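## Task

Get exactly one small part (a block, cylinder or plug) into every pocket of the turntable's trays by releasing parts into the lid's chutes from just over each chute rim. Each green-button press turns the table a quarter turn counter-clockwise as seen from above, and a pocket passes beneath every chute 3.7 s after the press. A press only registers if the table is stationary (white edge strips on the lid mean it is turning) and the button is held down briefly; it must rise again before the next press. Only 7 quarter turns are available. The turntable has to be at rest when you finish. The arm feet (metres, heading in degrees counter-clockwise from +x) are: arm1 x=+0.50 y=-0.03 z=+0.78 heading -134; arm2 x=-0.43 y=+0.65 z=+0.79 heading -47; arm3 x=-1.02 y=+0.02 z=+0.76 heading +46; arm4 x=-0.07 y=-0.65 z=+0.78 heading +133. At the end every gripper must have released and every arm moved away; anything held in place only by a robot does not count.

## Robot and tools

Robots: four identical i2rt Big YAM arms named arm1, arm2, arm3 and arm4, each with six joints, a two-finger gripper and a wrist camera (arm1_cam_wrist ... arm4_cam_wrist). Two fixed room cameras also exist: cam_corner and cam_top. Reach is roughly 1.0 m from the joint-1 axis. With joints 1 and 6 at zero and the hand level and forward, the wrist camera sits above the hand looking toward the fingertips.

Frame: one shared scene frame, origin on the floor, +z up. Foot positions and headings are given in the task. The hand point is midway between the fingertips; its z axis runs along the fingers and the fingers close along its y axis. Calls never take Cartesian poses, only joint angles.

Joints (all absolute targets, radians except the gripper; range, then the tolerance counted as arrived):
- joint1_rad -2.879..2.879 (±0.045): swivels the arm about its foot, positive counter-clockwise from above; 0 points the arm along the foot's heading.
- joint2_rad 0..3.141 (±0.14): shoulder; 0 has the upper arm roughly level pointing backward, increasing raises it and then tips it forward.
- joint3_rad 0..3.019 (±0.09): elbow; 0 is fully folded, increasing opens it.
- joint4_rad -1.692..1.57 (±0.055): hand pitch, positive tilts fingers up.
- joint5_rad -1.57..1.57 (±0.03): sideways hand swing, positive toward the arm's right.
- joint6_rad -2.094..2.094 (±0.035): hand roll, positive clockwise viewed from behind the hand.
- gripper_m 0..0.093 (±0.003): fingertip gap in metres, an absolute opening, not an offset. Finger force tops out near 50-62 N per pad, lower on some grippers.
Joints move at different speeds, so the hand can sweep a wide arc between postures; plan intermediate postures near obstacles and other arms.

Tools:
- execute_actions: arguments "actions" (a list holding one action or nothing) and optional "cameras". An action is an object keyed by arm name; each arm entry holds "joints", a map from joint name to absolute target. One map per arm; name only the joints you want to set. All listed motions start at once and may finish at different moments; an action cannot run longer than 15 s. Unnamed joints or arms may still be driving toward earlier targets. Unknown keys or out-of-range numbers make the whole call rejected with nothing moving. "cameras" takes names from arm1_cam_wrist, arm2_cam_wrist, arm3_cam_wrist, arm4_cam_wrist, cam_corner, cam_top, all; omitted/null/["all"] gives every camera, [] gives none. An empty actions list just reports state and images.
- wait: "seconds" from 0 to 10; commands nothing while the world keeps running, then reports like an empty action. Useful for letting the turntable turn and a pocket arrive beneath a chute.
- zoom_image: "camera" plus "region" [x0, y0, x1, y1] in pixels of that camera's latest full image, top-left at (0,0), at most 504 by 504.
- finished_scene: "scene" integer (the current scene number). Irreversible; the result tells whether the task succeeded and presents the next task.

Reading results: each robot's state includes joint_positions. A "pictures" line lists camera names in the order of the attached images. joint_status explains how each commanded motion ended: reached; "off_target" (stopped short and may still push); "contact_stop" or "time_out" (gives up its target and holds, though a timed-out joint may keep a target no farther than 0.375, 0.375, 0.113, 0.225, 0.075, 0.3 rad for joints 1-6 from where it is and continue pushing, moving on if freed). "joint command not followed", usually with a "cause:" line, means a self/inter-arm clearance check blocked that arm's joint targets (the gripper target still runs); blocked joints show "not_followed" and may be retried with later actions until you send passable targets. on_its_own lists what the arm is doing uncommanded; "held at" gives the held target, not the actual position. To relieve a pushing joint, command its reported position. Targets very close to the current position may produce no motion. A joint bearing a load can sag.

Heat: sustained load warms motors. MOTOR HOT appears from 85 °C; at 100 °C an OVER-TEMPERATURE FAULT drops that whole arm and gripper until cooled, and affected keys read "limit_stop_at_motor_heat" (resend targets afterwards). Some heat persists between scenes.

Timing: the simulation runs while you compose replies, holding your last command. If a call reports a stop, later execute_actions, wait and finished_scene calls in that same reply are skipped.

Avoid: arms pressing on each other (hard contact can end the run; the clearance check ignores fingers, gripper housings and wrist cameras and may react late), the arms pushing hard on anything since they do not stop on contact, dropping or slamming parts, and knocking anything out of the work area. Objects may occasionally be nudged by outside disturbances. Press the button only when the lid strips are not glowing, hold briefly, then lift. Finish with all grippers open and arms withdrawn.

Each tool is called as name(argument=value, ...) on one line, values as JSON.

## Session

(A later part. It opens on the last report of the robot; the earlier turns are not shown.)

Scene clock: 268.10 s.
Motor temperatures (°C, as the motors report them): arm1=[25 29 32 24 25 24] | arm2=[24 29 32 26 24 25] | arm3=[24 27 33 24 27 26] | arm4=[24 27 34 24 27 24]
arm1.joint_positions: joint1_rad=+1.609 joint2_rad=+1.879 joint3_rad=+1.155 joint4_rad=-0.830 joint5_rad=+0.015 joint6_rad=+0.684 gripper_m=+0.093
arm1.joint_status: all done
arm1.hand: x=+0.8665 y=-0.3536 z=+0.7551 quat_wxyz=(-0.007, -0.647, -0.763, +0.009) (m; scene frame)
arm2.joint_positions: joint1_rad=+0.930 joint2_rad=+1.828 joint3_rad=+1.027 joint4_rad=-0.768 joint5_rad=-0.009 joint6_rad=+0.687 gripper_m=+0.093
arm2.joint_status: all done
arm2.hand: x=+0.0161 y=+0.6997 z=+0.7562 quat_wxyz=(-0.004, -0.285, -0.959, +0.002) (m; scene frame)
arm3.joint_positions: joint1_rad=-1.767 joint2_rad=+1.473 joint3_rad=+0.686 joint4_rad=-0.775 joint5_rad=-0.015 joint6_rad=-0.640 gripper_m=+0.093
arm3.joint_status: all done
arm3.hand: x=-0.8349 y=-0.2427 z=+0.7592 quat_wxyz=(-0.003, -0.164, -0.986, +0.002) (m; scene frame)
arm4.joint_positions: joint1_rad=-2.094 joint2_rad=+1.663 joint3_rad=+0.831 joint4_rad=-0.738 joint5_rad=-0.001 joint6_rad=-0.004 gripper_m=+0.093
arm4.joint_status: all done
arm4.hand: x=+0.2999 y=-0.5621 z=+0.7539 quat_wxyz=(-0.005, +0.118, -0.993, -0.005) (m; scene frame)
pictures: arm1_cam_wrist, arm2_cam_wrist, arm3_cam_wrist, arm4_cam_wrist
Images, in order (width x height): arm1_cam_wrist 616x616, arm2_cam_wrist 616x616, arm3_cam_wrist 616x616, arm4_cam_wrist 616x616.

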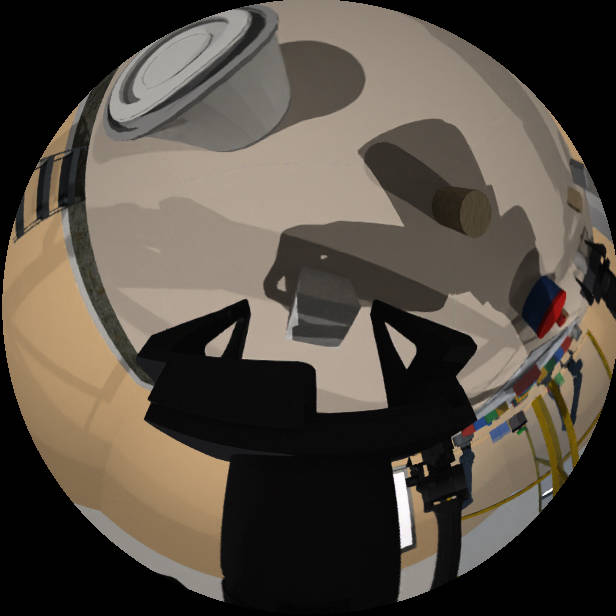

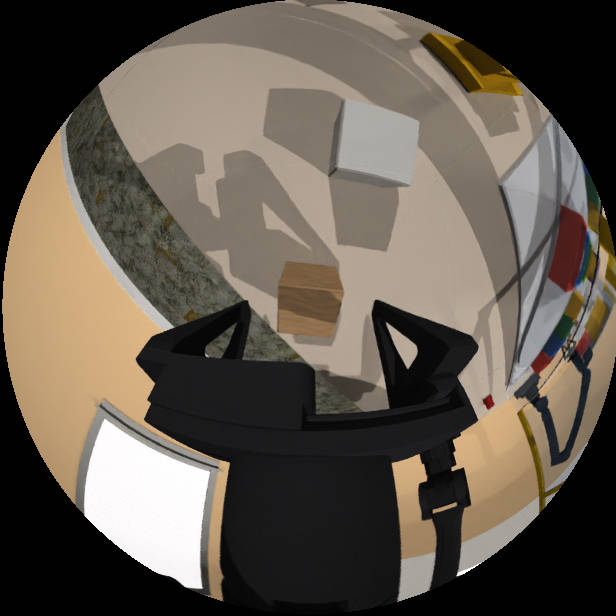

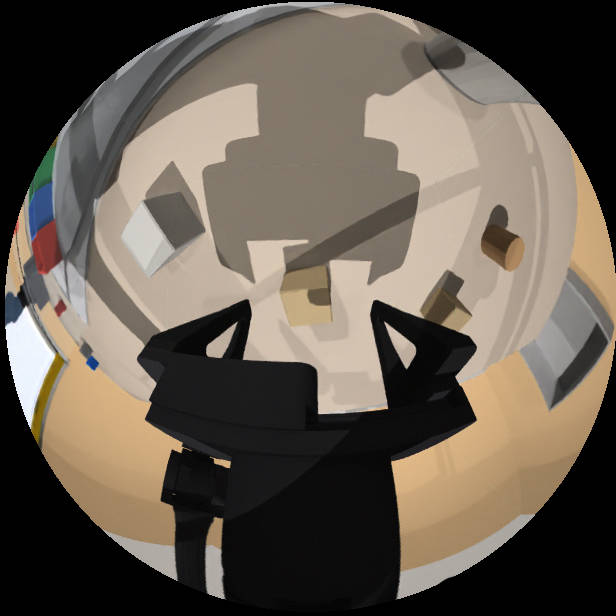

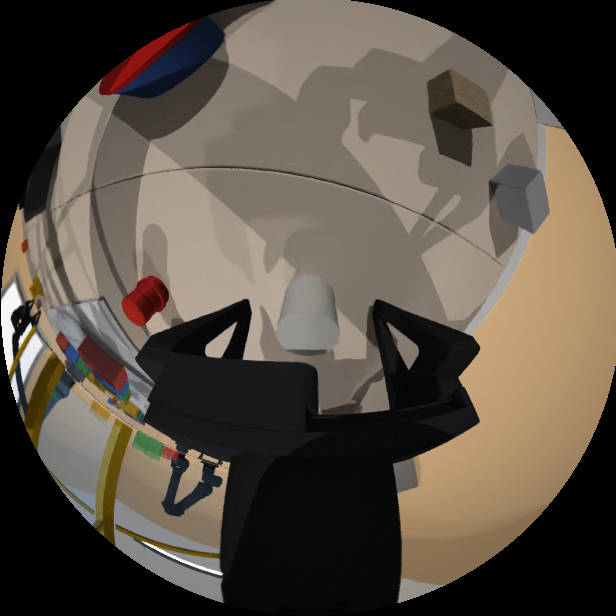

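execute_actions(actions=[{"arm1":{"joints":{"joint4_rad":-0.865,"joint6_rad":0.95}},"arm2":{"joints":{"joint1_rad":0.905,"joint4_rad":-0.73,"joint6_rad":0.8}},"arm3":{"joints":{"joint1_rad":-1.74,"joint2_rad":1.51,"joint4_rad":-0.73,"joint6_rad":-0.78}}}], cameras=[])

execute_actions(actions=[{"arm1":{"joints":{"gripper_m":0.02}},"arm2":{"joints":{"gripper_m":0.02}},"arm3":{"joints":{"gripper_m":0.012}},"arm4":{"joints":{"gripper_m":0.012}}}], cameras=[])

execute_actions(actions=[{"arm1":{"joints":{"joint2_rad":0.81,"joint3_rad":0.87,"joint4_rad":-1.62,"joint6_rad":0}},"arm2":{"joints":{"joint2_rad":0.81,"joint3_rad":0.87,"joint4_rad":-1.62,"joint6_rad":0}},"arm3":{"joints":{"joint2_rad":0.81,"joint3_rad":0.87,"joint4_rad":-1.62,"joint6_rad":-0.5}},"arm4":{"joints":{"joint2_rad":0.81,"joint3_rad":0.89,"joint4_rad":-1.62}}}], cameras=[])

execute_actions(actions=[{"arm1":{"joints":{"joint1_rad":-0.755,"joint6_rad":-0.46}},"arm2":{"joints":{"joint1_rad":-0.515}},"arm3":{"joints":{"joint1_rad":-1.057}},"arm4":{"joints":{"joint1_rad":-0.445}}}], cameras=[])

execute_actions(actions=[{"arm1":{"joints":{"joint2_rad":1.3,"joint3_rad":1.29,"joint4_rad":-1.34}},"arm2":{"joints":{"joint2_rad":1.48,"joint3_rad":1.32,"joint4_rad":-0.945}},"arm3":{"joints":{"joint2_rad":1.36,"joint3_rad":1.3,"joint4_rad":-1.29}},"arm4":{"joints":{"joint2_rad":1.42,"joint3_rad":1.33,"joint4_rad":-1.24}}}], cameras=[])

execute_actions(actions=[{"arm1":{"joints":{"joint2_rad":1.445}},"arm2":{"joints":{"joint2_rad":1.625}},"arm3":{"joints":{"joint2_rad":1.505}},"arm4":{"joints":{"joint2_rad":1.565}}}], cameras=["arm1_cam_wrist","arm2_cam_wrist","arm3_cam_wrist","arm4_cam_wrist"])

Scene clock: 291.40 s.
Motor temperatures (°C, as the motors report them): arm1=[25 29 31 24 25 24] | arm2=[24 30 32 26 24 25] | arm3=[24 27 32 24 27 26] | arm4=[24 28 33 24 27 24]
arm1.joint_positions: joint1_rad=+1.609 joint2_rad=+1.879 joint3_rad=+1.155 joint4_rad=-0.854 joint5_rad=+0.015 joint6_rad=+0.933 gripper_m=+0.093
arm1.joint_status: all done
arm1.hand: x=+0.8620 y=-0.3496 z=+0.7551 quat_wxyz=(+0.004, -0.737, -0.676, +0.010) (m; scene frame)
arm2.joint_positions: joint1_rad=+0.917 joint2_rad=+1.828 joint3_rad=+1.027 joint4_rad=-0.746 joint5_rad=-0.009 joint6_rad=+0.787 gripper_m=+0.093
arm2.joint_status: all done
arm2.hand: x=+0.0222 y=+0.6944 z=+0.7564 quat_wxyz=(-0.015, -0.338, -0.941, -0.003) (m; scene frame)
arm3.joint_positions: joint1_rad=-1.745 joint2_rad=+1.491 joint3_rad=+0.686 joint4_rad=-0.741 joint5_rad=-0.015 joint6_rad=-0.770 gripper_m=+0.093
arm3.joint_status: all done
arm3.hand: x=-0.8258 y=-0.2435 z=+0.7537 quat_wxyz=(-0.008, -0.089, -0.996, +0.008) (m; scene frame)
arm4.joint_positions: joint1_rad=-2.094 joint2_rad=+1.663 joint3_rad=+0.831 joint4_rad=-0.738 joint5_rad=-0.001 joint6_rad=-0.004 gripper_m=+0.093
arm4.joint_status: not commanded
arm4.hand: x=+0.2999 y=-0.5621 z=+0.7539 quat_wxyz=(-0.005, +0.118, -0.993, -0.005) (m; scene frame)
pictures: none
No camera images: the call's "cameras" was empty. Leave "cameras" out to get every camera's image.

Scene clock: 292.10 s.
Motor temperatures (°C, as the motors report them): arm1=[25 29 31 24 25 24] | arm2=[24 30 31 26 24 25] | arm3=[24 27 32 24 27 26] | arm4=[24 28 33 24 27 24]
arm1.joint_positions: joint1_rad=+1.609 joint2_rad=+1.879 joint3_rad=+1.155 joint4_rad=-0.855 joint5_rad=+0.015 joint6_rad=+0.934 gripper_m=+0.039
arm1.joint_status: gripper_m off_target (ended at +0.039, target +0.020)
arm1.hand: x=+0.8618 y=-0.3495 z=+0.7551 quat_wxyz=(+0.005, -0.737, -0.676, +0.010) (m; scene frame)
arm2.joint_positions: joint1_rad=+0.917 joint2_rad=+1.828 joint3_rad=+1.027 joint4_rad=-0.746 joint5_rad=-0.009 joint6_rad=+0.788 gripper_m=+0.039
arm2.joint_status: gripper_m off_target (ended at +0.039, target +0.020)
arm2.hand: x=+0.0223 y=+0.6945 z=+0.7564 quat_wxyz=(-0.015, -0.338, -0.941, -0.003) (m; scene frame)
arm3.joint_positions: joint1_rad=-1.745 joint2_rad=+1.491 joint3_rad=+0.686 joint4_rad=-0.741 joint5_rad=-0.015 joint6_rad=-0.771 gripper_m=+0.032
arm3.joint_status: gripper_m off_target (ended at +0.032, target +0.012)
arm3.hand: x=-0.8258 y=-0.2435 z=+0.7537 quat_wxyz=(-0.008, -0.088, -0.996, +0.008) (m; scene frame)
arm4.joint_positions: joint1_rad=-2.094 joint2_rad=+1.663 joint3_rad=+0.831 joint4_rad=-0.738 joint5_rad=-0.001 joint6_rad=-0.004 gripper_m=+0.039
arm4.joint_status: gripper_m off_target (ended at +0.039, target +0.012)
arm4.hand: x=+0.2999 y=-0.5621 z=+0.7539 quat_wxyz=(-0.005, +0.118, -0.993, -0.005) (m; scene frame)
pictures: none
No camera images: the call's "cameras" was empty. Leave "cameras" out to get every camera's image.

Scene clock: 293.93 s.
Motor temperatures (°C, as the motors report them): arm1=[25 29 31 24 25 24] | arm2=[24 30 31 26 24 25] | arm3=[24 27 32 24 27 26] | arm4=[24 28 33 24 27 24]
arm1.joint_positions: joint1_rad=+1.609 joint2_rad=+0.809 joint3_rad=+0.865 joint4_rad=-1.611 joint5_rad=+0.015 joint6_rad=+0.017 gripper_m=+0.039
arm1.joint_status: all done
arm1.hand: x=+0.6451 y=-0.1571 z=+1.0111 quat_wxyz=(-0.003, -0.361, -0.932, +0.011) (m; scene frame)
arm2.joint_positions: joint1_rad=+0.917 joint2_rad=+0.808 joint3_rad=+0.868 joint4_rad=-1.605 joint5_rad=-0.009 joint6_rad=+0.014 gripper_m=+0.039
arm2.joint_status: all done
arm2.hand: x=-0.2372 y=+0.6733 z=+1.0241 quat_wxyz=(-0.016, +0.042, -0.999, +0.002) (m; scene frame)
arm3.joint_positions: joint1_rad=-1.745 joint2_rad=+0.814 joint3_rad=+0.845 joint4_rad=-1.610 joint5_rad=-0.015 joint6_rad=-0.510 gripper_m=+0.032
arm3.joint_status: all done
arm3.hand: x=-0.9041 y=-0.1289 z=+0.9805 quat_wxyz=(+0.004, -0.218, -0.976, -0.004) (m; scene frame)
arm4.joint_positions: joint1_rad=-2.094 joint2_rad=+0.807 joint3_rad=+0.844 joint4_rad=-1.607 joint5_rad=-0.001 joint6_rad=-0.004 gripper_m=+0.039
arm4.joint_status: all done
arm4.hand: x=+0.1119 y=-0.6089 z=+0.9981 quat_wxyz=(-0.006, +0.118, -0.993, -0.005) (m; scene frame)
pictures: none
No camera images: the call's "cameras" was empty. Leave "cameras" out to get every camera's image.

Scene clock: 296.10 s.
Motor temperatures (°C, as the motors report them): arm1=[25 29 31 24 25 24] | arm2=[24 30 32 26 24 25] | arm3=[24 27 32 24 27 26] | arm4=[24 28 34 24 27 24]
arm1.joint_positions: joint1_rad=-0.744 joint2_rad=+0.809 joint3_rad=+0.865 joint4_rad=-1.611 joint5_rad=+0.016 joint6_rad=-0.444 gripper_m=+0.039
arm1.joint_status: all done
arm1.hand: x=+0.3066 y=-0.0357 z=+1.0126 quat_wxyz=(+0.010, -0.968, -0.252, +0.008) (m; scene frame)
arm2.joint_positions: joint1_rad=-0.505 joint2_rad=+0.808 joint3_rad=+0.868 joint4_rad=-1.605 joint5_rad=-0.008 joint6_rad=+0.011 gripper_m=+0.039
arm2.joint_status: all done
arm2.hand: x=-0.3842 y=+0.4626 z=+1.0261 quat_wxyz=(-0.020, -0.619, -0.785, +0.008) (m; scene frame)
arm3.joint_positions: joint1_rad=-1.060 joint2_rad=+0.814 joint3_rad=+0.845 joint4_rad=-1.610 joint5_rad=-0.015 joint6_rad=-0.509 gripper_m=+0.032
arm3.joint_status: all done
arm3.hand: x=-0.8324 y=-0.0228 z=+0.9788 quat_wxyz=(+0.008, +0.122, -0.992, -0.006) (m; scene frame)
arm4.joint_positions: joint1_rad=-0.455 joint2_rad=+0.807 joint3_rad=+0.844 joint4_rad=-1.607 joint5_rad=-0.001 joint6_rad=-0.004 gripper_m=+0.039
arm4.joint_status: all done
arm4.hand: x=-0.1300 y=-0.4703 z=+0.9974 quat_wxyz=(-0.007, +0.806, -0.591, +0.000) (m; scene frame)
pictures: none
No camera images: the call's "cameras" was empty. Leave "cameras" out to get every camera's image.

Scene clock: 297.57 s.
Motor temperatures (°C, as the motors report them): arm1=[25 29 32 24 25 24] | arm2=[24 30 32 26 24 25] | arm3=[24 27 33 24 27 26] | arm4=[24 28 34 24 27 24]
arm1.joint_positions: joint1_rad=-0.744 joint2_rad=+1.311 joint3_rad=+1.239 joint4_rad=-1.346 joint5_rad=+0.016 joint6_rad=-0.445 gripper_m=+0.039
arm1.joint_status: all done
arm1.hand: x=+0.0932 y=-0.0498 z=+1.0302 quat_wxyz=(+0.022, -0.965, -0.251, +0.076) (m; scene frame)
arm2.joint_positions: joint1_rad=-0.505 joint2_rad=+1.491 joint3_rad=+1.274 joint4_rad=-0.966 joint5_rad=-0.008 joint6_rad=+0.011 gripper_m=+0.039
arm2.joint_status: all done
arm2.hand: x=-0.3041 y=+0.1436 z=+1.0063 quat_wxyz=(-0.162, -0.607, -0.769, +0.118) (m; scene frame)
arm3.joint_positions: joint1_rad=-1.060 joint2_rad=+1.361 joint3_rad=+1.247 joint4_rad=-1.297 joint5_rad=-0.015 joint6_rad=-0.509 gripper_m=+0.032
arm3.joint_status: all done
arm3.hand: x=-0.6034 y=-0.0844 z=+0.9863 quat_wxyz=(-0.070, +0.123, -0.990, +0.026) (m; scene frame)
arm4.joint_positions: joint1_rad=-0.455 joint2_rad=+1.439 joint3_rad=+1.275 joint4_rad=-1.252 joint5_rad=-0.001 joint6_rad=-0.004 gripper_m=+0.039
arm4.joint_status: all done
arm4.hand: x=-0.2081 y=-0.2186 z=+0.9898 quat_wxyz=(-0.053, +0.804, -0.589, -0.062) (m; scene frame)
pictures: none
No camera images: the call's "cameras" was empty. Leave "cameras" out to get every camera's image.

Scene clock: 298.73 s.
Motor temperatures (°C, as the motors report them): arm1=[25 29 32 24 25 24] | arm2=[24 30 32 26 24 25] | arm3=[24 27 33 24 27 26] | arm4=[24 28 34 24 27 24]
arm1.joint_positions: joint1_rad=-0.744 joint2_rad=+1.460 joint3_rad=+1.249 joint4_rad=-1.346 joint5_rad=+0.016 joint6_rad=-0.445 gripper_m=+0.039
arm1.joint_status: all done
arm1.hand: x=+0.0774 y=-0.0508 z=+0.9751 quat_wxyz=(+0.009, -0.968, -0.252, +0.007) (m; scene frame)
arm2.joint_positions: joint1_rad=-0.505 joint2_rad=+1.635 joint3_rad=+1.274 joint4_rad=-0.963 joint5_rad=-0.008 joint6_rad=+0.011 gripper_m=+0.039
arm2.joint_status: all done
arm2.hand: x=-0.3021 y=+0.1366 z=+0.9335 quat_wxyz=(-0.107, -0.614, -0.778, +0.075) (m; scene frame)
arm3.joint_positions: joint1_rad=-1.060 joint2_rad=+1.510 joint3_rad=+1.257 joint4_rad=-1.297 joint5_rad=-0.015 joint6_rad=-0.509 gripper_m=+0.032
arm3.joint_status: all done
arm3.hand: x=-0.5911 y=-0.0883 z=+0.9287 quat_wxyz=(-0.006, +0.122, -0.992, +0.000) (m; scene frame)
arm4.joint_positions: joint1_rad=-0.455 joint2_rad=+1.585 joint3_rad=+1.280 joint4_rad=-1.252 joint5_rad=-0.001 joint6_rad=-0.004 gripper_m=+0.039
arm4.joint_status: all done
arm4.hand: x=-0.2100 y=-0.2097 z=+0.9276 quat_wxyz=(-0.011, +0.806, -0.591, -0.005) (m; scene frame)
pictures: arm1_cam_wrist, arm2_cam_wrist, arm3_cam_wrist, arm4_cam_wrist
Images, in order (width x height): arm1_cam_wrist 616x616, arm2_cam_wrist 616x616, arm3_cam_wrist 616x616, arm4_cam_wrist 616x616.

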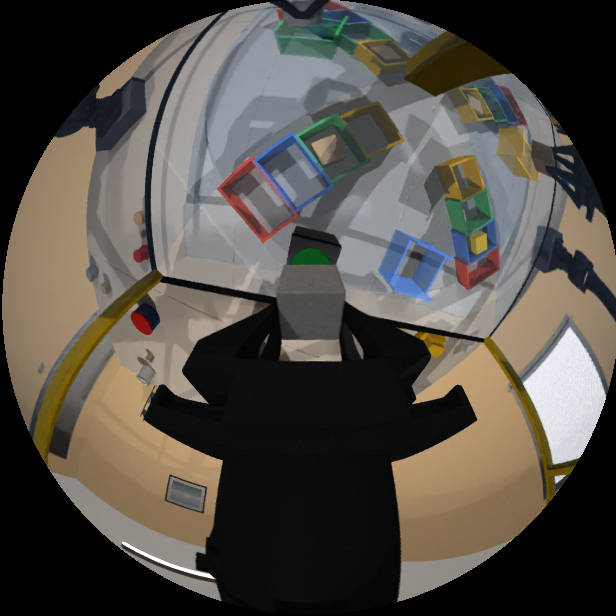

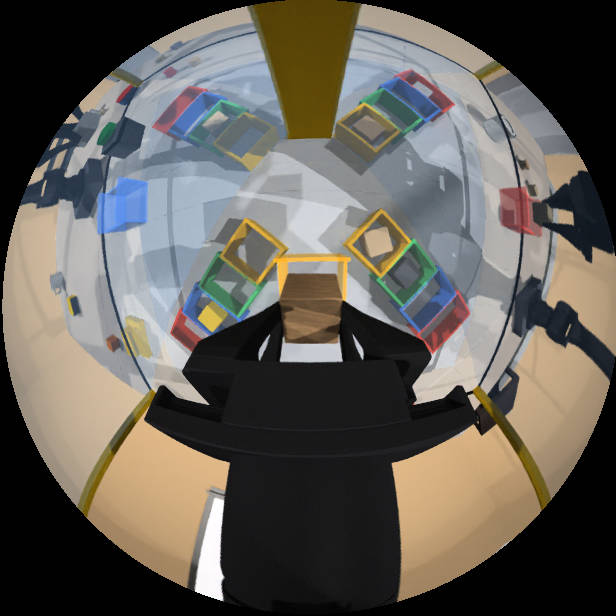

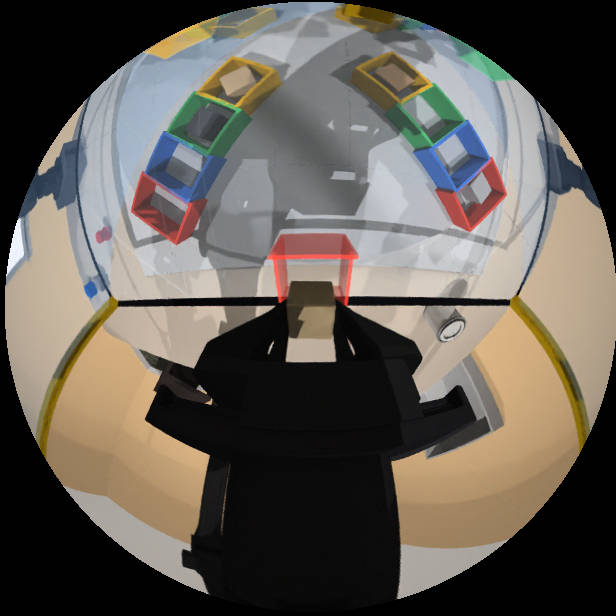

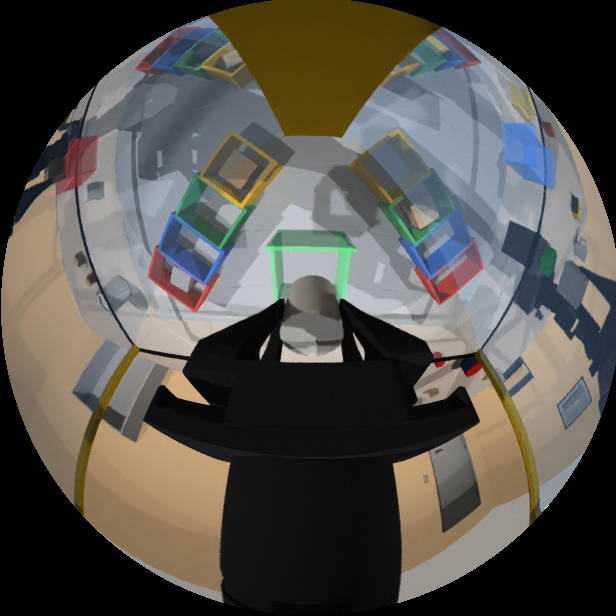

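execute_actions(actions=[{"arm1":{"joints":{"joint2_rad":1.505,"joint3_rad":1.19,"joint4_rad":-1.245}}}], cameras=[])

execute_actions(actions=[{"arm1":{"joints":{"joint3_rad":1.44,"joint4_rad":-1.35}}}], cameras=[])

execute_actions(actions=[{"arm1":{"joints":{"joint1_rad":-0.998,"joint2_rad":1.66}}}], cameras=[])

wait(seconds=0.8)

execute_actions(actions=[{"arm1":{"joints":{"gripper_m":0.07}},"arm2":{"joints":{"gripper_m":0.07}},"arm3":{"joints":{"gripper_m":0.07}},"arm4":{"joints":{"gripper_m":0.07}}}], cameras=[])

execute_actions(actions=[{"arm1":{"joints":{"joint2_rad":0.81,"joint3_rad":0.87,"joint4_rad":-1.62,"joint6_rad":0,"gripper_m":0.093}},"arm2":{"joints":{"joint2_rad":0.81,"joint3_rad":0.87,"joint4_rad":-1.62,"gripper_m":0.093}},"arm3":{"joints":{"joint2_rad":0.81,"joint3_rad":0.87,"joint4_rad":-1.62,"gripper_m":0.093}},"arm4":{"joints":{"joint2_rad":0.81,"joint3_rad":0.89,"joint4_rad":-1.62}}}], cameras=[])

execute_actions(actions=[{"arm1":{"joints":{"joint1_rad":1.35}},"arm2":{"joints":{"joint1_rad":0.755}},"arm3":{"joints":{"joint1_rad":-2.03,"joint6_rad":-0.35}},"arm4":{"joints":{"joint1_rad":-1.716,"joint6_rad":1.7}}}], cameras=[])

execute_actions(actions=[{"arm1":{"joints":{"joint2_rad":1.74,"joint3_rad":1.22,"joint4_rad":-0.845}},"arm2":{"joints":{"joint2_rad":1.81,"joint3_rad":1.295,"joint4_rad":-0.845,"joint6_rad":-0.92}},"arm3":{"joints":{"joint2_rad":1.5,"joint3_rad":0.97,"joint4_rad":-0.805}},"arm4":{"joints":{"joint2_rad":1.52,"joint3_rad":0.97,"joint4_rad":-0.76}}}], cameras=[])

execute_actions(actions=[{"arm1":{"joints":{"joint2_rad":1.89}},"arm2":{"joints":{"joint2_rad":1.955}},"arm3":{"joints":{"joint2_rad":1.675}},"arm4":{"joints":{"joint2_rad":1.7}}}])

Scene clock: 338.23 s.
Motor temperatures (°C, as the motors report them): arm1=[25 29 35 24 25 24] | arm2=[24 30 35 26 24 25] | arm3=[24 27 36 24 27 26] | arm4=[24 28 38 24 27 24]
arm1.joint_positions: joint1_rad=-0.744 joint2_rad=+1.487 joint3_rad=+1.195 joint4_rad=-1.257 joint5_rad=+0.014 joint6_rad=-0.445 gripper_m=+0.039
arm1.joint_status: all done
arm1.hand: x=+0.0725 y=-0.0514 z=+0.9445 quat_wxyz=(+0.009, -0.967, -0.253, +0.011) (m; scene frame)
arm2.joint_positions: joint1_rad=-0.505 joint2_rad=+1.635 joint3_rad=+1.274 joint4_rad=-0.963 joint5_rad=-0.008 joint6_rad=+0.011 gripper_m=+0.039
arm2.joint_status: not commanded
arm2.hand: x=-0.3021 y=+0.1366 z=+0.9335 quat_wxyz=(-0.107, -0.614, -0.778, +0.075) (m; scene frame)
arm3.joint_positions: joint1_rad=-1.060 joint2_rad=+1.510 joint3_rad=+1.257 joint4_rad=-1.297 joint5_rad=-0.015 joint6_rad=-0.509 gripper_m=+0.032
arm3.joint_status: not commanded
arm3.hand: x=-0.5911 y=-0.0883 z=+0.9287 quat_wxyz=(-0.006, +0.122, -0.992, +0.000) (m; scene frame)
arm4.joint_positions: joint1_rad=-0.455 joint2_rad=+1.585 joint3_rad=+1.280 joint4_rad=-1.252 joint5_rad=-0.001 joint6_rad=-0.004 gripper_m=+0.039
arm4.joint_status: not commanded
arm4.hand: x=-0.2100 y=-0.2097 z=+0.9276 quat_wxyz=(-0.011, +0.806, -0.591, -0.005) (m; scene frame)
pictures: none
No camera images: the call's "cameras" was empty. Leave "cameras" out to get every camera's image.

Scene clock: 339.23 s.
Motor temperatures (°C, as the motors report them): arm1=[25 29 35 24 25 24] | arm2=[24 30 35 26 24 25] | arm3=[24 27 36 24 27 26] | arm4=[24 28 38 24 27 24]
arm1.joint_positions: joint1_rad=-0.744 joint2_rad=+1.502 joint3_rad=+1.406 joint4_rad=-1.340 joint5_rad=+0.014 joint6_rad=-0.445 gripper_m=+0.039
arm1.joint_status: all done
arm1.hand: x=+0.0253 y=-0.0545 z=+1.0194 quat_wxyz=(+0.020, -0.965, -0.252, +0.067) (m; scene frame)
arm2.joint_positions: joint1_rad=-0.505 joint2_rad=+1.635 joint3_rad=+1.274 joint4_rad=-0.963 joint5_rad=-0.008 joint6_rad=+0.011 gripper_m=+0.039
arm2.joint_status: not commanded
arm2.hand: x=-0.3021 y=+0.1366 z=+0.9335 quat_wxyz=(-0.107, -0.614, -0.778, +0.075) (m; scene frame)
arm3.joint_positions: joint1_rad=-1.060 joint2_rad=+1.510 joint3_rad=+1.257 joint4_rad=-1.297 joint5_rad=-0.015 joint6_rad=-0.509 gripper_m=+0.032
arm3.joint_status: not commanded
arm3.hand: x=-0.5911 y=-0.0883 z=+0.9287 quat_wxyz=(-0.006, +0.122, -0.992, +0.000) (m; scene frame)
arm4.joint_positions: joint1_rad=-0.455 joint2_rad=+1.585 joint3_rad=+1.280 joint4_rad=-1.252 joint5_rad=-0.001 joint6_rad=-0.004 gripper_m=+0.039
arm4.joint_status: not commanded
arm4.hand: x=-0.2100 y=-0.2097 z=+0.9276 quat_wxyz=(-0.011, +0.806, -0.591, -0.005) (m; scene frame)
pictures: none
No camera images: the call's "cameras" was empty. Leave "cameras" out to get every camera's image.

Scene clock: 340.40 s.
Motor temperatures (°C, as the motors report them): arm1=[25 29 35 24 25 24] | arm2=[24 30 35 26 24 25] | arm3=[24 27 36 24 27 26] | arm4=[24 28 38 24 27 24]
arm1.joint_positions: joint1_rad=-1.011 joint2_rad=+1.676 joint3_rad=+1.406 joint4_rad=-1.341 joint5_rad=+0.017 joint6_rad=-0.446 gripper_m=+0.039
arm1.joint_status: all done
arm1.hand: x=+0.0240 y=+0.0746 z=+0.9395 quat_wxyz=(+0.002, -0.992, -0.122, -0.019) (m; scene frame)
arm2.joint_positions: joint1_rad=-0.505 joint2_rad=+1.635 joint3_rad=+1.274 joint4_rad=-0.963 joint5_rad=-0.008 joint6_rad=+0.011 gripper_m=+0.039
arm2.joint_status: not commanded
arm2.hand: x=-0.3021 y=+0.1366 z=+0.9335 quat_wxyz=(-0.107, -0.614, -0.778, +0.075) (m; scene frame)
arm3.joint_positions: joint1_rad=-1.060 joint2_rad=+1.510 joint3_rad=+1.257 joint4_rad=-1.297 joint5_rad=-0.015 joint6_rad=-0.509 gripper_m=+0.032
arm3.joint_status: not commanded
arm3.hand: x=-0.5911 y=-0.0883 z=+0.9287 quat_wxyz=(-0.006, +0.122, -0.992, +0.000) (m; scene frame)
arm4.joint_positions: joint1_rad=-0.455 joint2_rad=+1.585 joint3_rad=+1.280 joint4_rad=-1.252 joint5_rad=-0.001 joint6_rad=-0.004 gripper_m=+0.039
arm4.joint_status: not commanded
arm4.hand: x=-0.2100 y=-0.2097 z=+0.9276 quat_wxyz=(-0.011, +0.806, -0.591, -0.005) (m; scene frame)
pictures: none
No camera images: the call's "cameras" was empty. Leave "cameras" out to get every camera's image.

Scene clock: 341.20 s.
Motor temperatures (°C, as the motors report them): arm1=[25 29 35 24 25 24] | arm2=[24 30 35 26 24 25] | arm3=[24 27 36 24 27 26] | arm4=[24 28 38 24 27 24]
arm1.joint_positions: joint1_rad=-1.011 joint2_rad=+1.676 joint3_rad=+1.406 joint4_rad=-1.341 joint5_rad=+0.017 joint6_rad=-0.446 gripper_m=+0.039
arm1.joint_status: all done
arm1.hand: x=+0.0240 y=+0.0746 z=+0.9395 quat_wxyz=(+0.002, -0.992, -0.122, -0.019) (m; scene frame)
arm2.joint_positions: joint1_rad=-0.505 joint2_rad=+1.635 joint3_rad=+1.274 joint4_rad=-0.963 joint5_rad=-0.008 joint6_rad=+0.011 gripper_m=+0.039
arm2.joint_status: not commanded
arm2.hand: x=-0.3021 y=+0.1366 z=+0.9335 quat_wxyz=(-0.107, -0.614, -0.778, +0.075) (m; scene frame)
arm3.joint_positions: joint1_rad=-1.060 joint2_rad=+1.510 joint3_rad=+1.257 joint4_rad=-1.297 joint5_rad=-0.015 joint6_rad=-0.509 gripper_m=+0.032
arm3.joint_status: not commanded
arm3.hand: x=-0.5911 y=-0.0883 z=+0.9287 quat_wxyz=(-0.006, +0.122, -0.992, +0.000) (m; scene frame)
arm4.joint_positions: joint1_rad=-0.455 joint2_rad=+1.585 joint3_rad=+1.280 joint4_rad=-1.252 joint5_rad=-0.001 joint6_rad=-0.004 gripper_m=+0.039
arm4.joint_status: not commanded
arm4.hand: x=-0.2100 y=-0.2097 z=+0.9276 quat_wxyz=(-0.011, +0.806, -0.591, -0.005) (m; scene frame)
wait: 0.80 s; at rest by 0.27 s
pictures: arm1_cam_wrist, arm2_cam_wrist, arm3_cam_wrist, arm4_cam_wrist, cam_corner, cam_top
Images, in order (width x height): arm1_cam_wrist 616x616, arm2_cam_wrist 616x616, arm3_cam_wrist 616x616, arm4_cam_wrist 616x616, cam_corner 672x504, cam_top 672x504.

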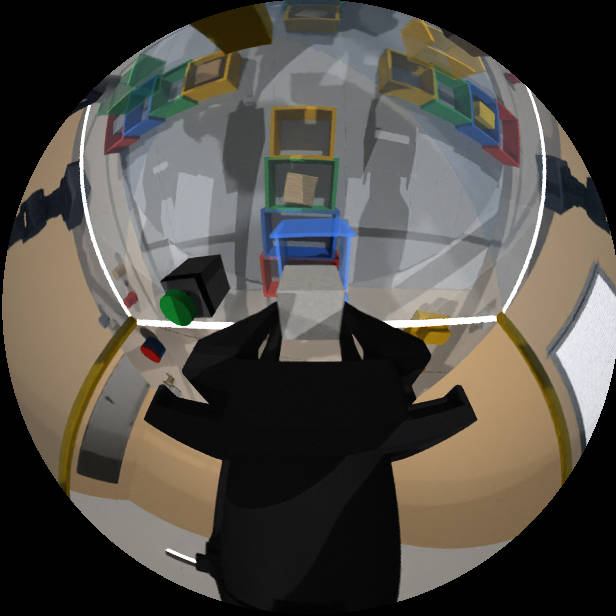

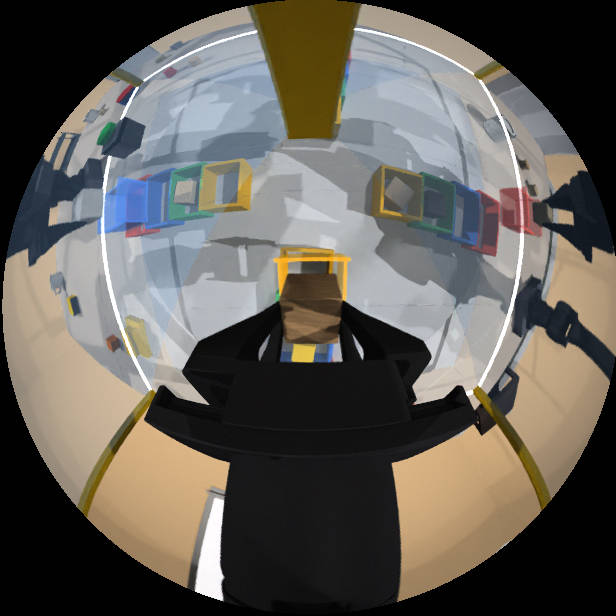

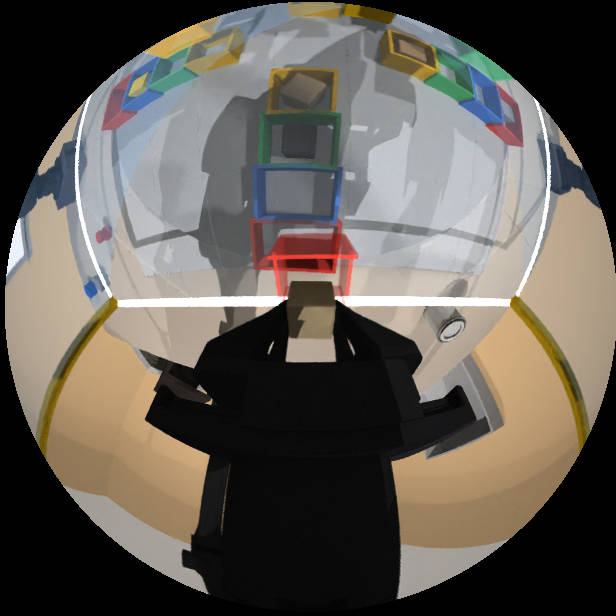

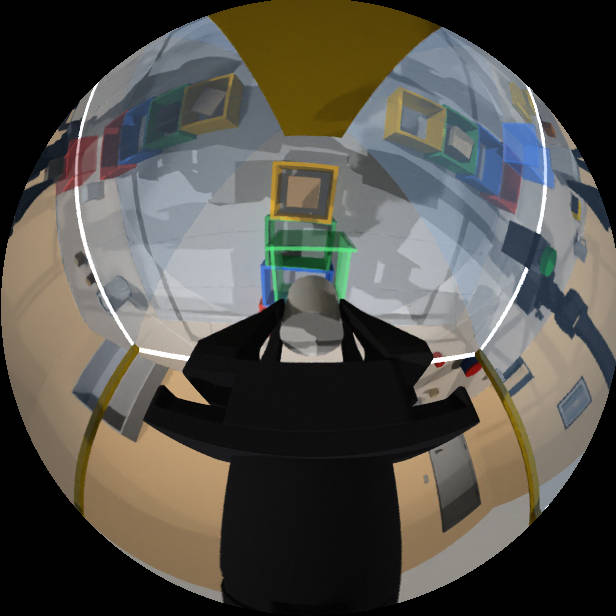

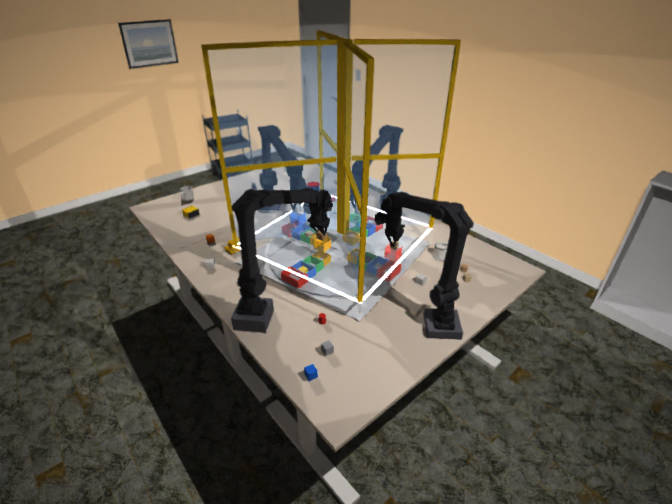

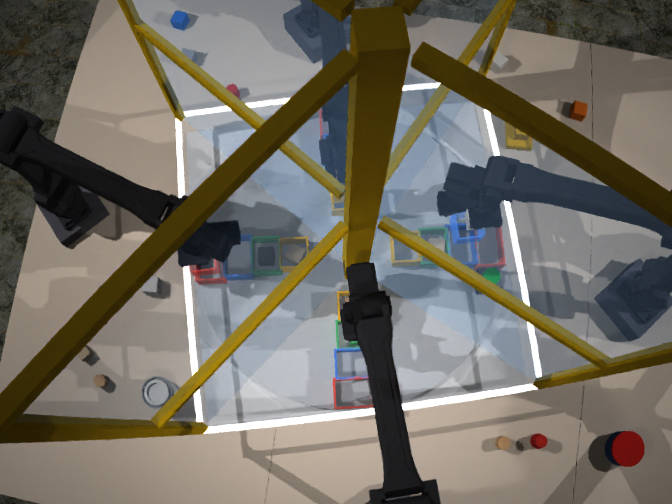

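Scene clock: 341.83 s.
Motor temperatures (°C, as the motors report them): arm1=[25 29 35 24 25 24] | arm2=[24 30 35 26 24 25] | arm3=[24 27 36 24 27 26] | arm4=[24 28 38 24 27 24]
arm1.joint_positions: joint1_rad=-1.011 joint2_rad=+1.674 joint3_rad=+1.406 joint4_rad=-1.341 joint5_rad=+0.017 joint6_rad=-0.446 gripper_m=+0.070
arm1.joint_status: all done
arm1.hand: x=+0.0240 y=+0.0746 z=+0.9400 quat_wxyz=(+0.002, -0.992, -0.122, -0.019) (m; scene frame)
arm2.joint_positions: joint1_rad=-0.505 joint2_rad=+1.635 joint3_rad=+1.274 joint4_rad=-0.963 joint5_rad=-0.008 joint6_rad=+0.011 gripper_m=+0.070
arm2.joint_status: all done
arm2.hand: x=-0.3021 y=+0.1366 z=+0.9337 quat_wxyz=(-0.108, -0.614, -0.778, +0.076) (m; scene frame)
arm3.joint_positions: joint1_rad=-1.060 joint2_rad=+1.510 joint3_rad=+1.257 joint4_rad=-1.297 joint5_rad=-0.015 joint6_rad=-0.509 gripper_m=+0.070
arm3.joint_status: all done
arm3.hand: x=-0.5911 y=-0.0883 z=+0.9287 quat_wxyz=(-0.006, +0.122, -0.992, +0.000) (m; scene frame)
arm4.joint_positions: joint1_rad=-0.455 joint2_rad=+1.585 joint3_rad=+1.280 joint4_rad=-1.252 joint5_rad=-0.001 joint6_rad=-0.004 gripper_m=+0.070
arm4.joint_status: all done
arm4.hand: x=-0.2100 y=-0.2097 z=+0.9276 quat_wxyz=(-0.011, +0.806, -0.591, -0.005) (m; scene frame)
pictures: none
No camera images: the call's "cameras" was empty. Leave "cameras" out to get every camera's image.

Scene clock: 343.30 s.
Motor temperatures (°C, as the motors report them): arm1=[25 29 34 24 25 24] | arm2=[24 30 35 26 24 25] | arm3=[24 27 35 24 27 26] | arm4=[24 28 38 24 27 24]
arm1.joint_positions: joint1_rad=-1.011 joint2_rad=+0.805 joint3_rad=+0.873 joint4_rad=-1.614 joint5_rad=+0.017 joint6_rad=-0.017 gripper_m=+0.093
arm1.joint_status: all done
arm1.hand: x=+0.3101 y=+0.0163 z=+1.0165 quat_wxyz=(+0.009, -0.996, +0.092, +0.014) (m; scene frame)
arm2.joint_positions: joint1_rad=-0.505 joint2_rad=+0.802 joint3_rad=+0.883 joint4_rad=-1.606 joint5_rad=-0.008 joint6_rad=+0.011 gripper_m=+0.093
arm2.joint_status: all done
arm2.hand: x=-0.3837 y=+0.4602 z=+1.0329 quat_wxyz=(-0.028, -0.619, -0.785, +0.014) (m; scene frame)
arm3.joint_positions: joint1_rad=-1.060 joint2_rad=+0.812 joint3_rad=+0.879 joint4_rad=-1.614 joint5_rad=-0.015 joint6_rad=-0.509 gripper_m=+0.093
arm3.joint_status: all done
arm3.hand: x=-0.8259 y=-0.0244 z=+0.9920 quat_wxyz=(-0.007, +0.122, -0.992, +0.000) (m; scene frame)
arm4.joint_positions: joint1_rad=-0.455 joint2_rad=+0.805 joint3_rad=+0.887 joint4_rad=-1.611 joint5_rad=-0.001 joint6_rad=-0.004 gripper_m=+0.070
arm4.joint_status: all done
arm4.hand: x=-0.1328 y=-0.4623 z=+1.0142 quat_wxyz=(-0.020, +0.806, -0.591, -0.017) (m; scene frame)
pictures: none
No camera images: the call's "cameras" was empty. Leave "cameras" out to get every camera's image.

Scene clock: 345.53 s.
Motor temperatures (°C, as the motors report them): arm1=[25 29 34 24 25 24] | arm2=[24 30 34 26 24 25] | arm3=[24 27 35 24 27 26] | arm4=[24 28 37 24 27 24]
arm1.joint_positions: joint1_rad=+1.339 joint2_rad=+0.805 joint3_rad=+0.873 joint4_rad=-1.614 joint5_rad=+0.015 joint6_rad=-0.014 gripper_m=+0.093
arm1.joint_status: all done
arm1.hand: x=+0.6055 y=-0.1914 z=+1.0152 quat_wxyz=(-0.005, -0.470, -0.883, +0.014) (m; scene frame)
arm2.joint_positions: joint1_rad=+0.745 joint2_rad=+0.802 joint3_rad=+0.883 joint4_rad=-1.606 joint5_rad=-0.009 joint6_rad=+0.011 gripper_m=+0.093
arm2.joint_status: all done
arm2.hand: x=-0.2341 y=+0.6394 z=+1.0314 quat_wxyz=(-0.027, -0.043, -0.999, +0.003) (m; scene frame)
arm3.joint_positions: joint1_rad=-2.027 joint2_rad=+0.812 joint3_rad=+0.879 joint4_rad=-1.614 joint5_rad=-0.015 joint6_rad=-0.359 gripper_m=+0.093
arm3.joint_status: all done
arm3.hand: x=-0.9491 y=-0.1603 z=+0.9945 quat_wxyz=(-0.009, -0.422, -0.907, +0.009) (m; scene frame)
arm4.joint_positions: joint1_rad=-1.706 joint2_rad=+0.807 joint3_rad=+0.887 joint4_rad=-1.611 joint5_rad=+0.000 joint6_rad=+1.688 gripper_m=+0.070
arm4.joint_status: all done
arm4.hand: x=+0.0886 y=-0.5370 z=+1.0152 quat_wxyz=(-0.009, -0.508, -0.861, -0.026) (m; scene frame)
pictures: none
No camera images: the call's "cameras" was empty. Leave "cameras" out to get every camera's image.

Scene clock: 347.37 s.
Motor temperatures (°C, as the motors report them): arm1=[25 29 34 24 25 24] | arm2=[24 30 34 26 24 25] | arm3=[24 27 35 24 27 26] | arm4=[24 28 37 24 27 24]
arm1.joint_positions: joint1_rad=+1.339 joint2_rad=+1.751 joint3_rad=+1.209 joint4_rad=-0.859 joint5_rad=+0.015 joint6_rad=-0.014 gripper_m=+0.093
arm1.joint_status: all done
arm1.hand: x=+0.7850 y=-0.4678 z=+0.8351 quat_wxyz=(-0.069, -0.469, -0.879, +0.049) (m; scene frame)
arm2.joint_positions: joint1_rad=+0.745 joint2_rad=+1.818 joint3_rad=+1.280 joint4_rad=-0.863 joint5_rad=-0.009 joint6_rad=-0.906 gripper_m=+0.093
arm2.joint_status: all done
arm2.hand: x=+0.1170 y=+0.6103 z=+0.8424 quat_wxyz=(-0.078, +0.403, -0.911, +0.045) (m; scene frame)
arm3.joint_positions: joint1_rad=-2.027 joint2_rad=+1.492 joint3_rad=+0.932 joint4_rad=-0.817 joint5_rad=-0.015 joint6_rad=-0.359 gripper_m=+0.093
arm3.joint_status: all done
arm3.hand: x=-0.8732 y=-0.3813 z=+0.8322 quat_wxyz=(-0.068, -0.419, -0.903, +0.070) (m; scene frame)
arm4.joint_positions: joint1_rad=-1.706 joint2_rad=+1.532 joint3_rad=+0.925 joint4_rad=-0.777 joint5_rad=+0.000 joint6_rad=+1.689 gripper_m=+0.070
arm4.joint_status: all done
arm4.hand: x=+0.2813 y=-0.3983 z=+0.8347 quat_wxyz=(-0.039, -0.507, -0.856, -0.093) (m; scene frame)
pictures: none
No camera images: the call's "cameras" was empty. Leave "cameras" out to get every camera's image.

Scene clock: 348.37 s.
Motor temperatures (°C, as the motors report them): arm1=[25 29 34 24 25 24] | arm2=[24 30 34 26 24 25] | arm3=[24 27 35 24 27 26] | arm4=[24 28 37 24 27 24]
arm1.joint_positions: joint1_rad=+1.339 joint2_rad=+1.900 joint3_rad=+1.209 joint4_rad=-0.855 joint5_rad=+0.015 joint6_rad=-0.014 gripper_m=+0.093
arm1.joint_status: all done
arm1.hand: x=+0.7757 y=-0.4542 z=+0.7614 quat_wxyz=(-0.006, -0.470, -0.883, +0.014) (m; scene frame)
arm2.joint_positions: joint1_rad=+0.745 joint2_rad=+1.959 joint3_rad=+1.280 joint4_rad=-0.859 joint5_rad=-0.009 joint6_rad=-0.907 gripper_m=+0.093
arm2.joint_status: all done
arm2.hand: x=+0.1010 y=+0.6105 z=+0.7688 quat_wxyz=(-0.017, +0.404, -0.914, +0.012) (m; scene frame)
arm3.joint_positions: joint1_rad=-2.027 joint2_rad=+1.677 joint3_rad=+0.935 joint4_rad=-0.814 joint5_rad=-0.015 joint6_rad=-0.359 gripper_m=+0.093
arm3.joint_status: all done
arm3.hand: x=-0.8796 y=-0.3665 z=+0.7587 quat_wxyz=(-0.006, -0.422, -0.907, +0.006) (m; scene frame)
arm4.joint_positions: joint1_rad=-1.706 joint2_rad=+1.720 joint3_rad=+0.930 joint4_rad=-0.773 joint5_rad=+0.000 joint6_rad=+1.689 gripper_m=+0.070
arm4.joint_status: all done
arm4.hand: x=+0.2673 y=-0.4080 z=+0.7602 quat_wxyz=(-0.003, -0.509, -0.861, -0.011) (m; scene frame)
pictures: arm1_cam_wrist, arm2_cam_wrist, arm3_cam_wrist, arm4_cam_wrist, cam_corner, cam_top
Images, in order (width x height): arm1_cam_wrist 616x616, arm2_cam_wrist 616x616, arm3_cam_wrist 616x616, arm4_cam_wrist 616x616, cam_corner 672x504, cam_top 672x504.

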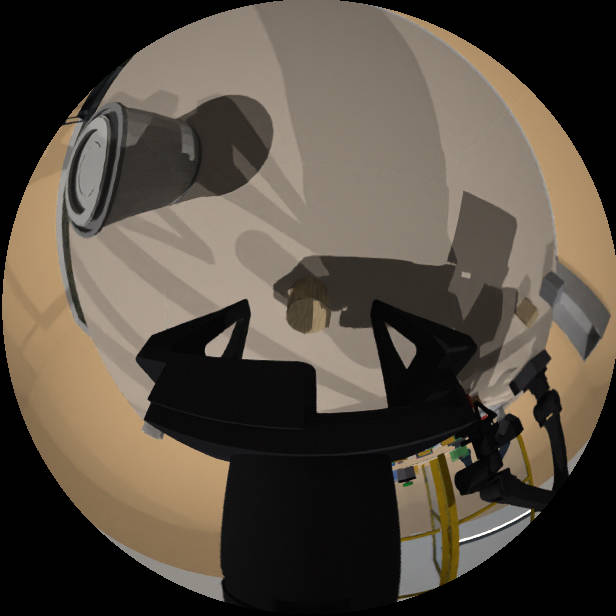

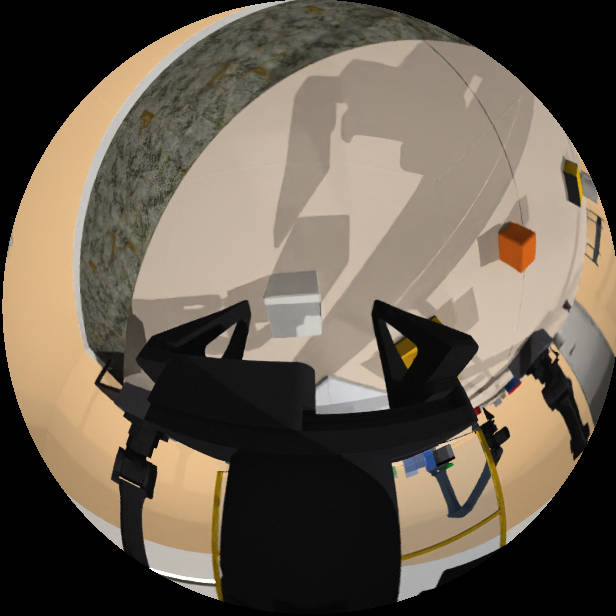

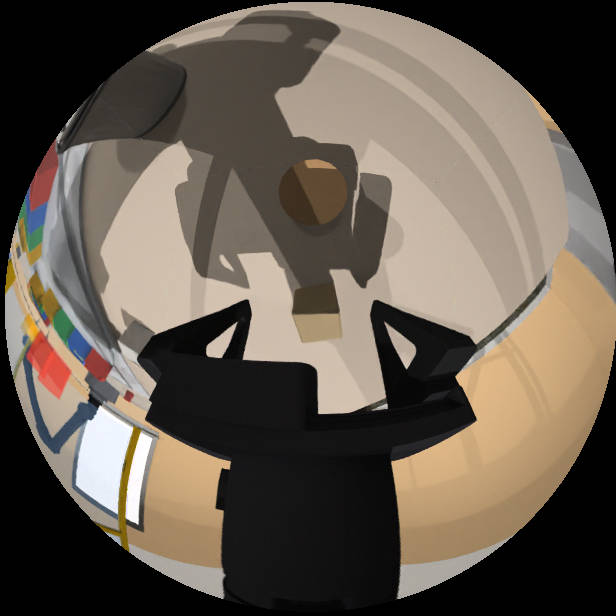

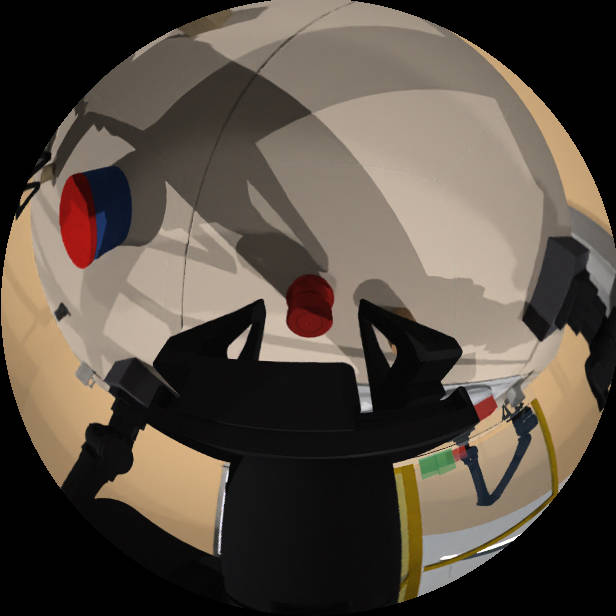

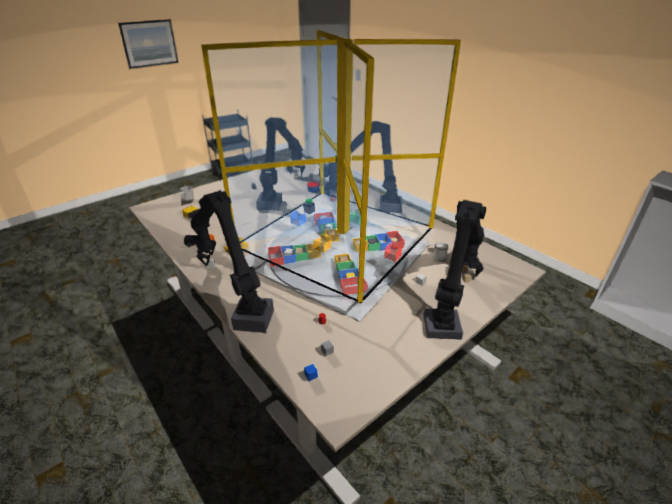

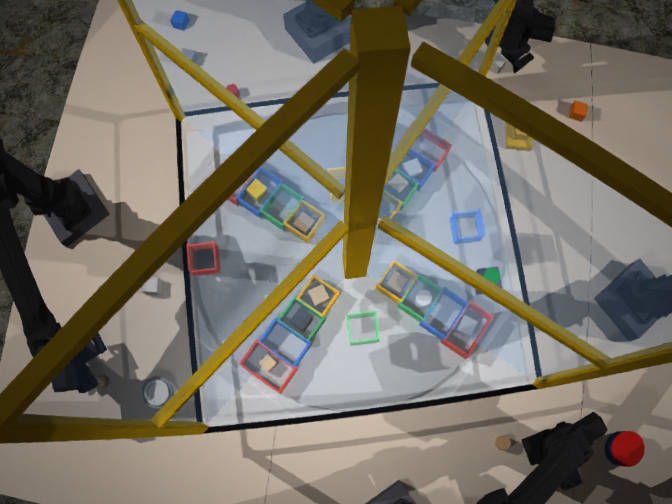

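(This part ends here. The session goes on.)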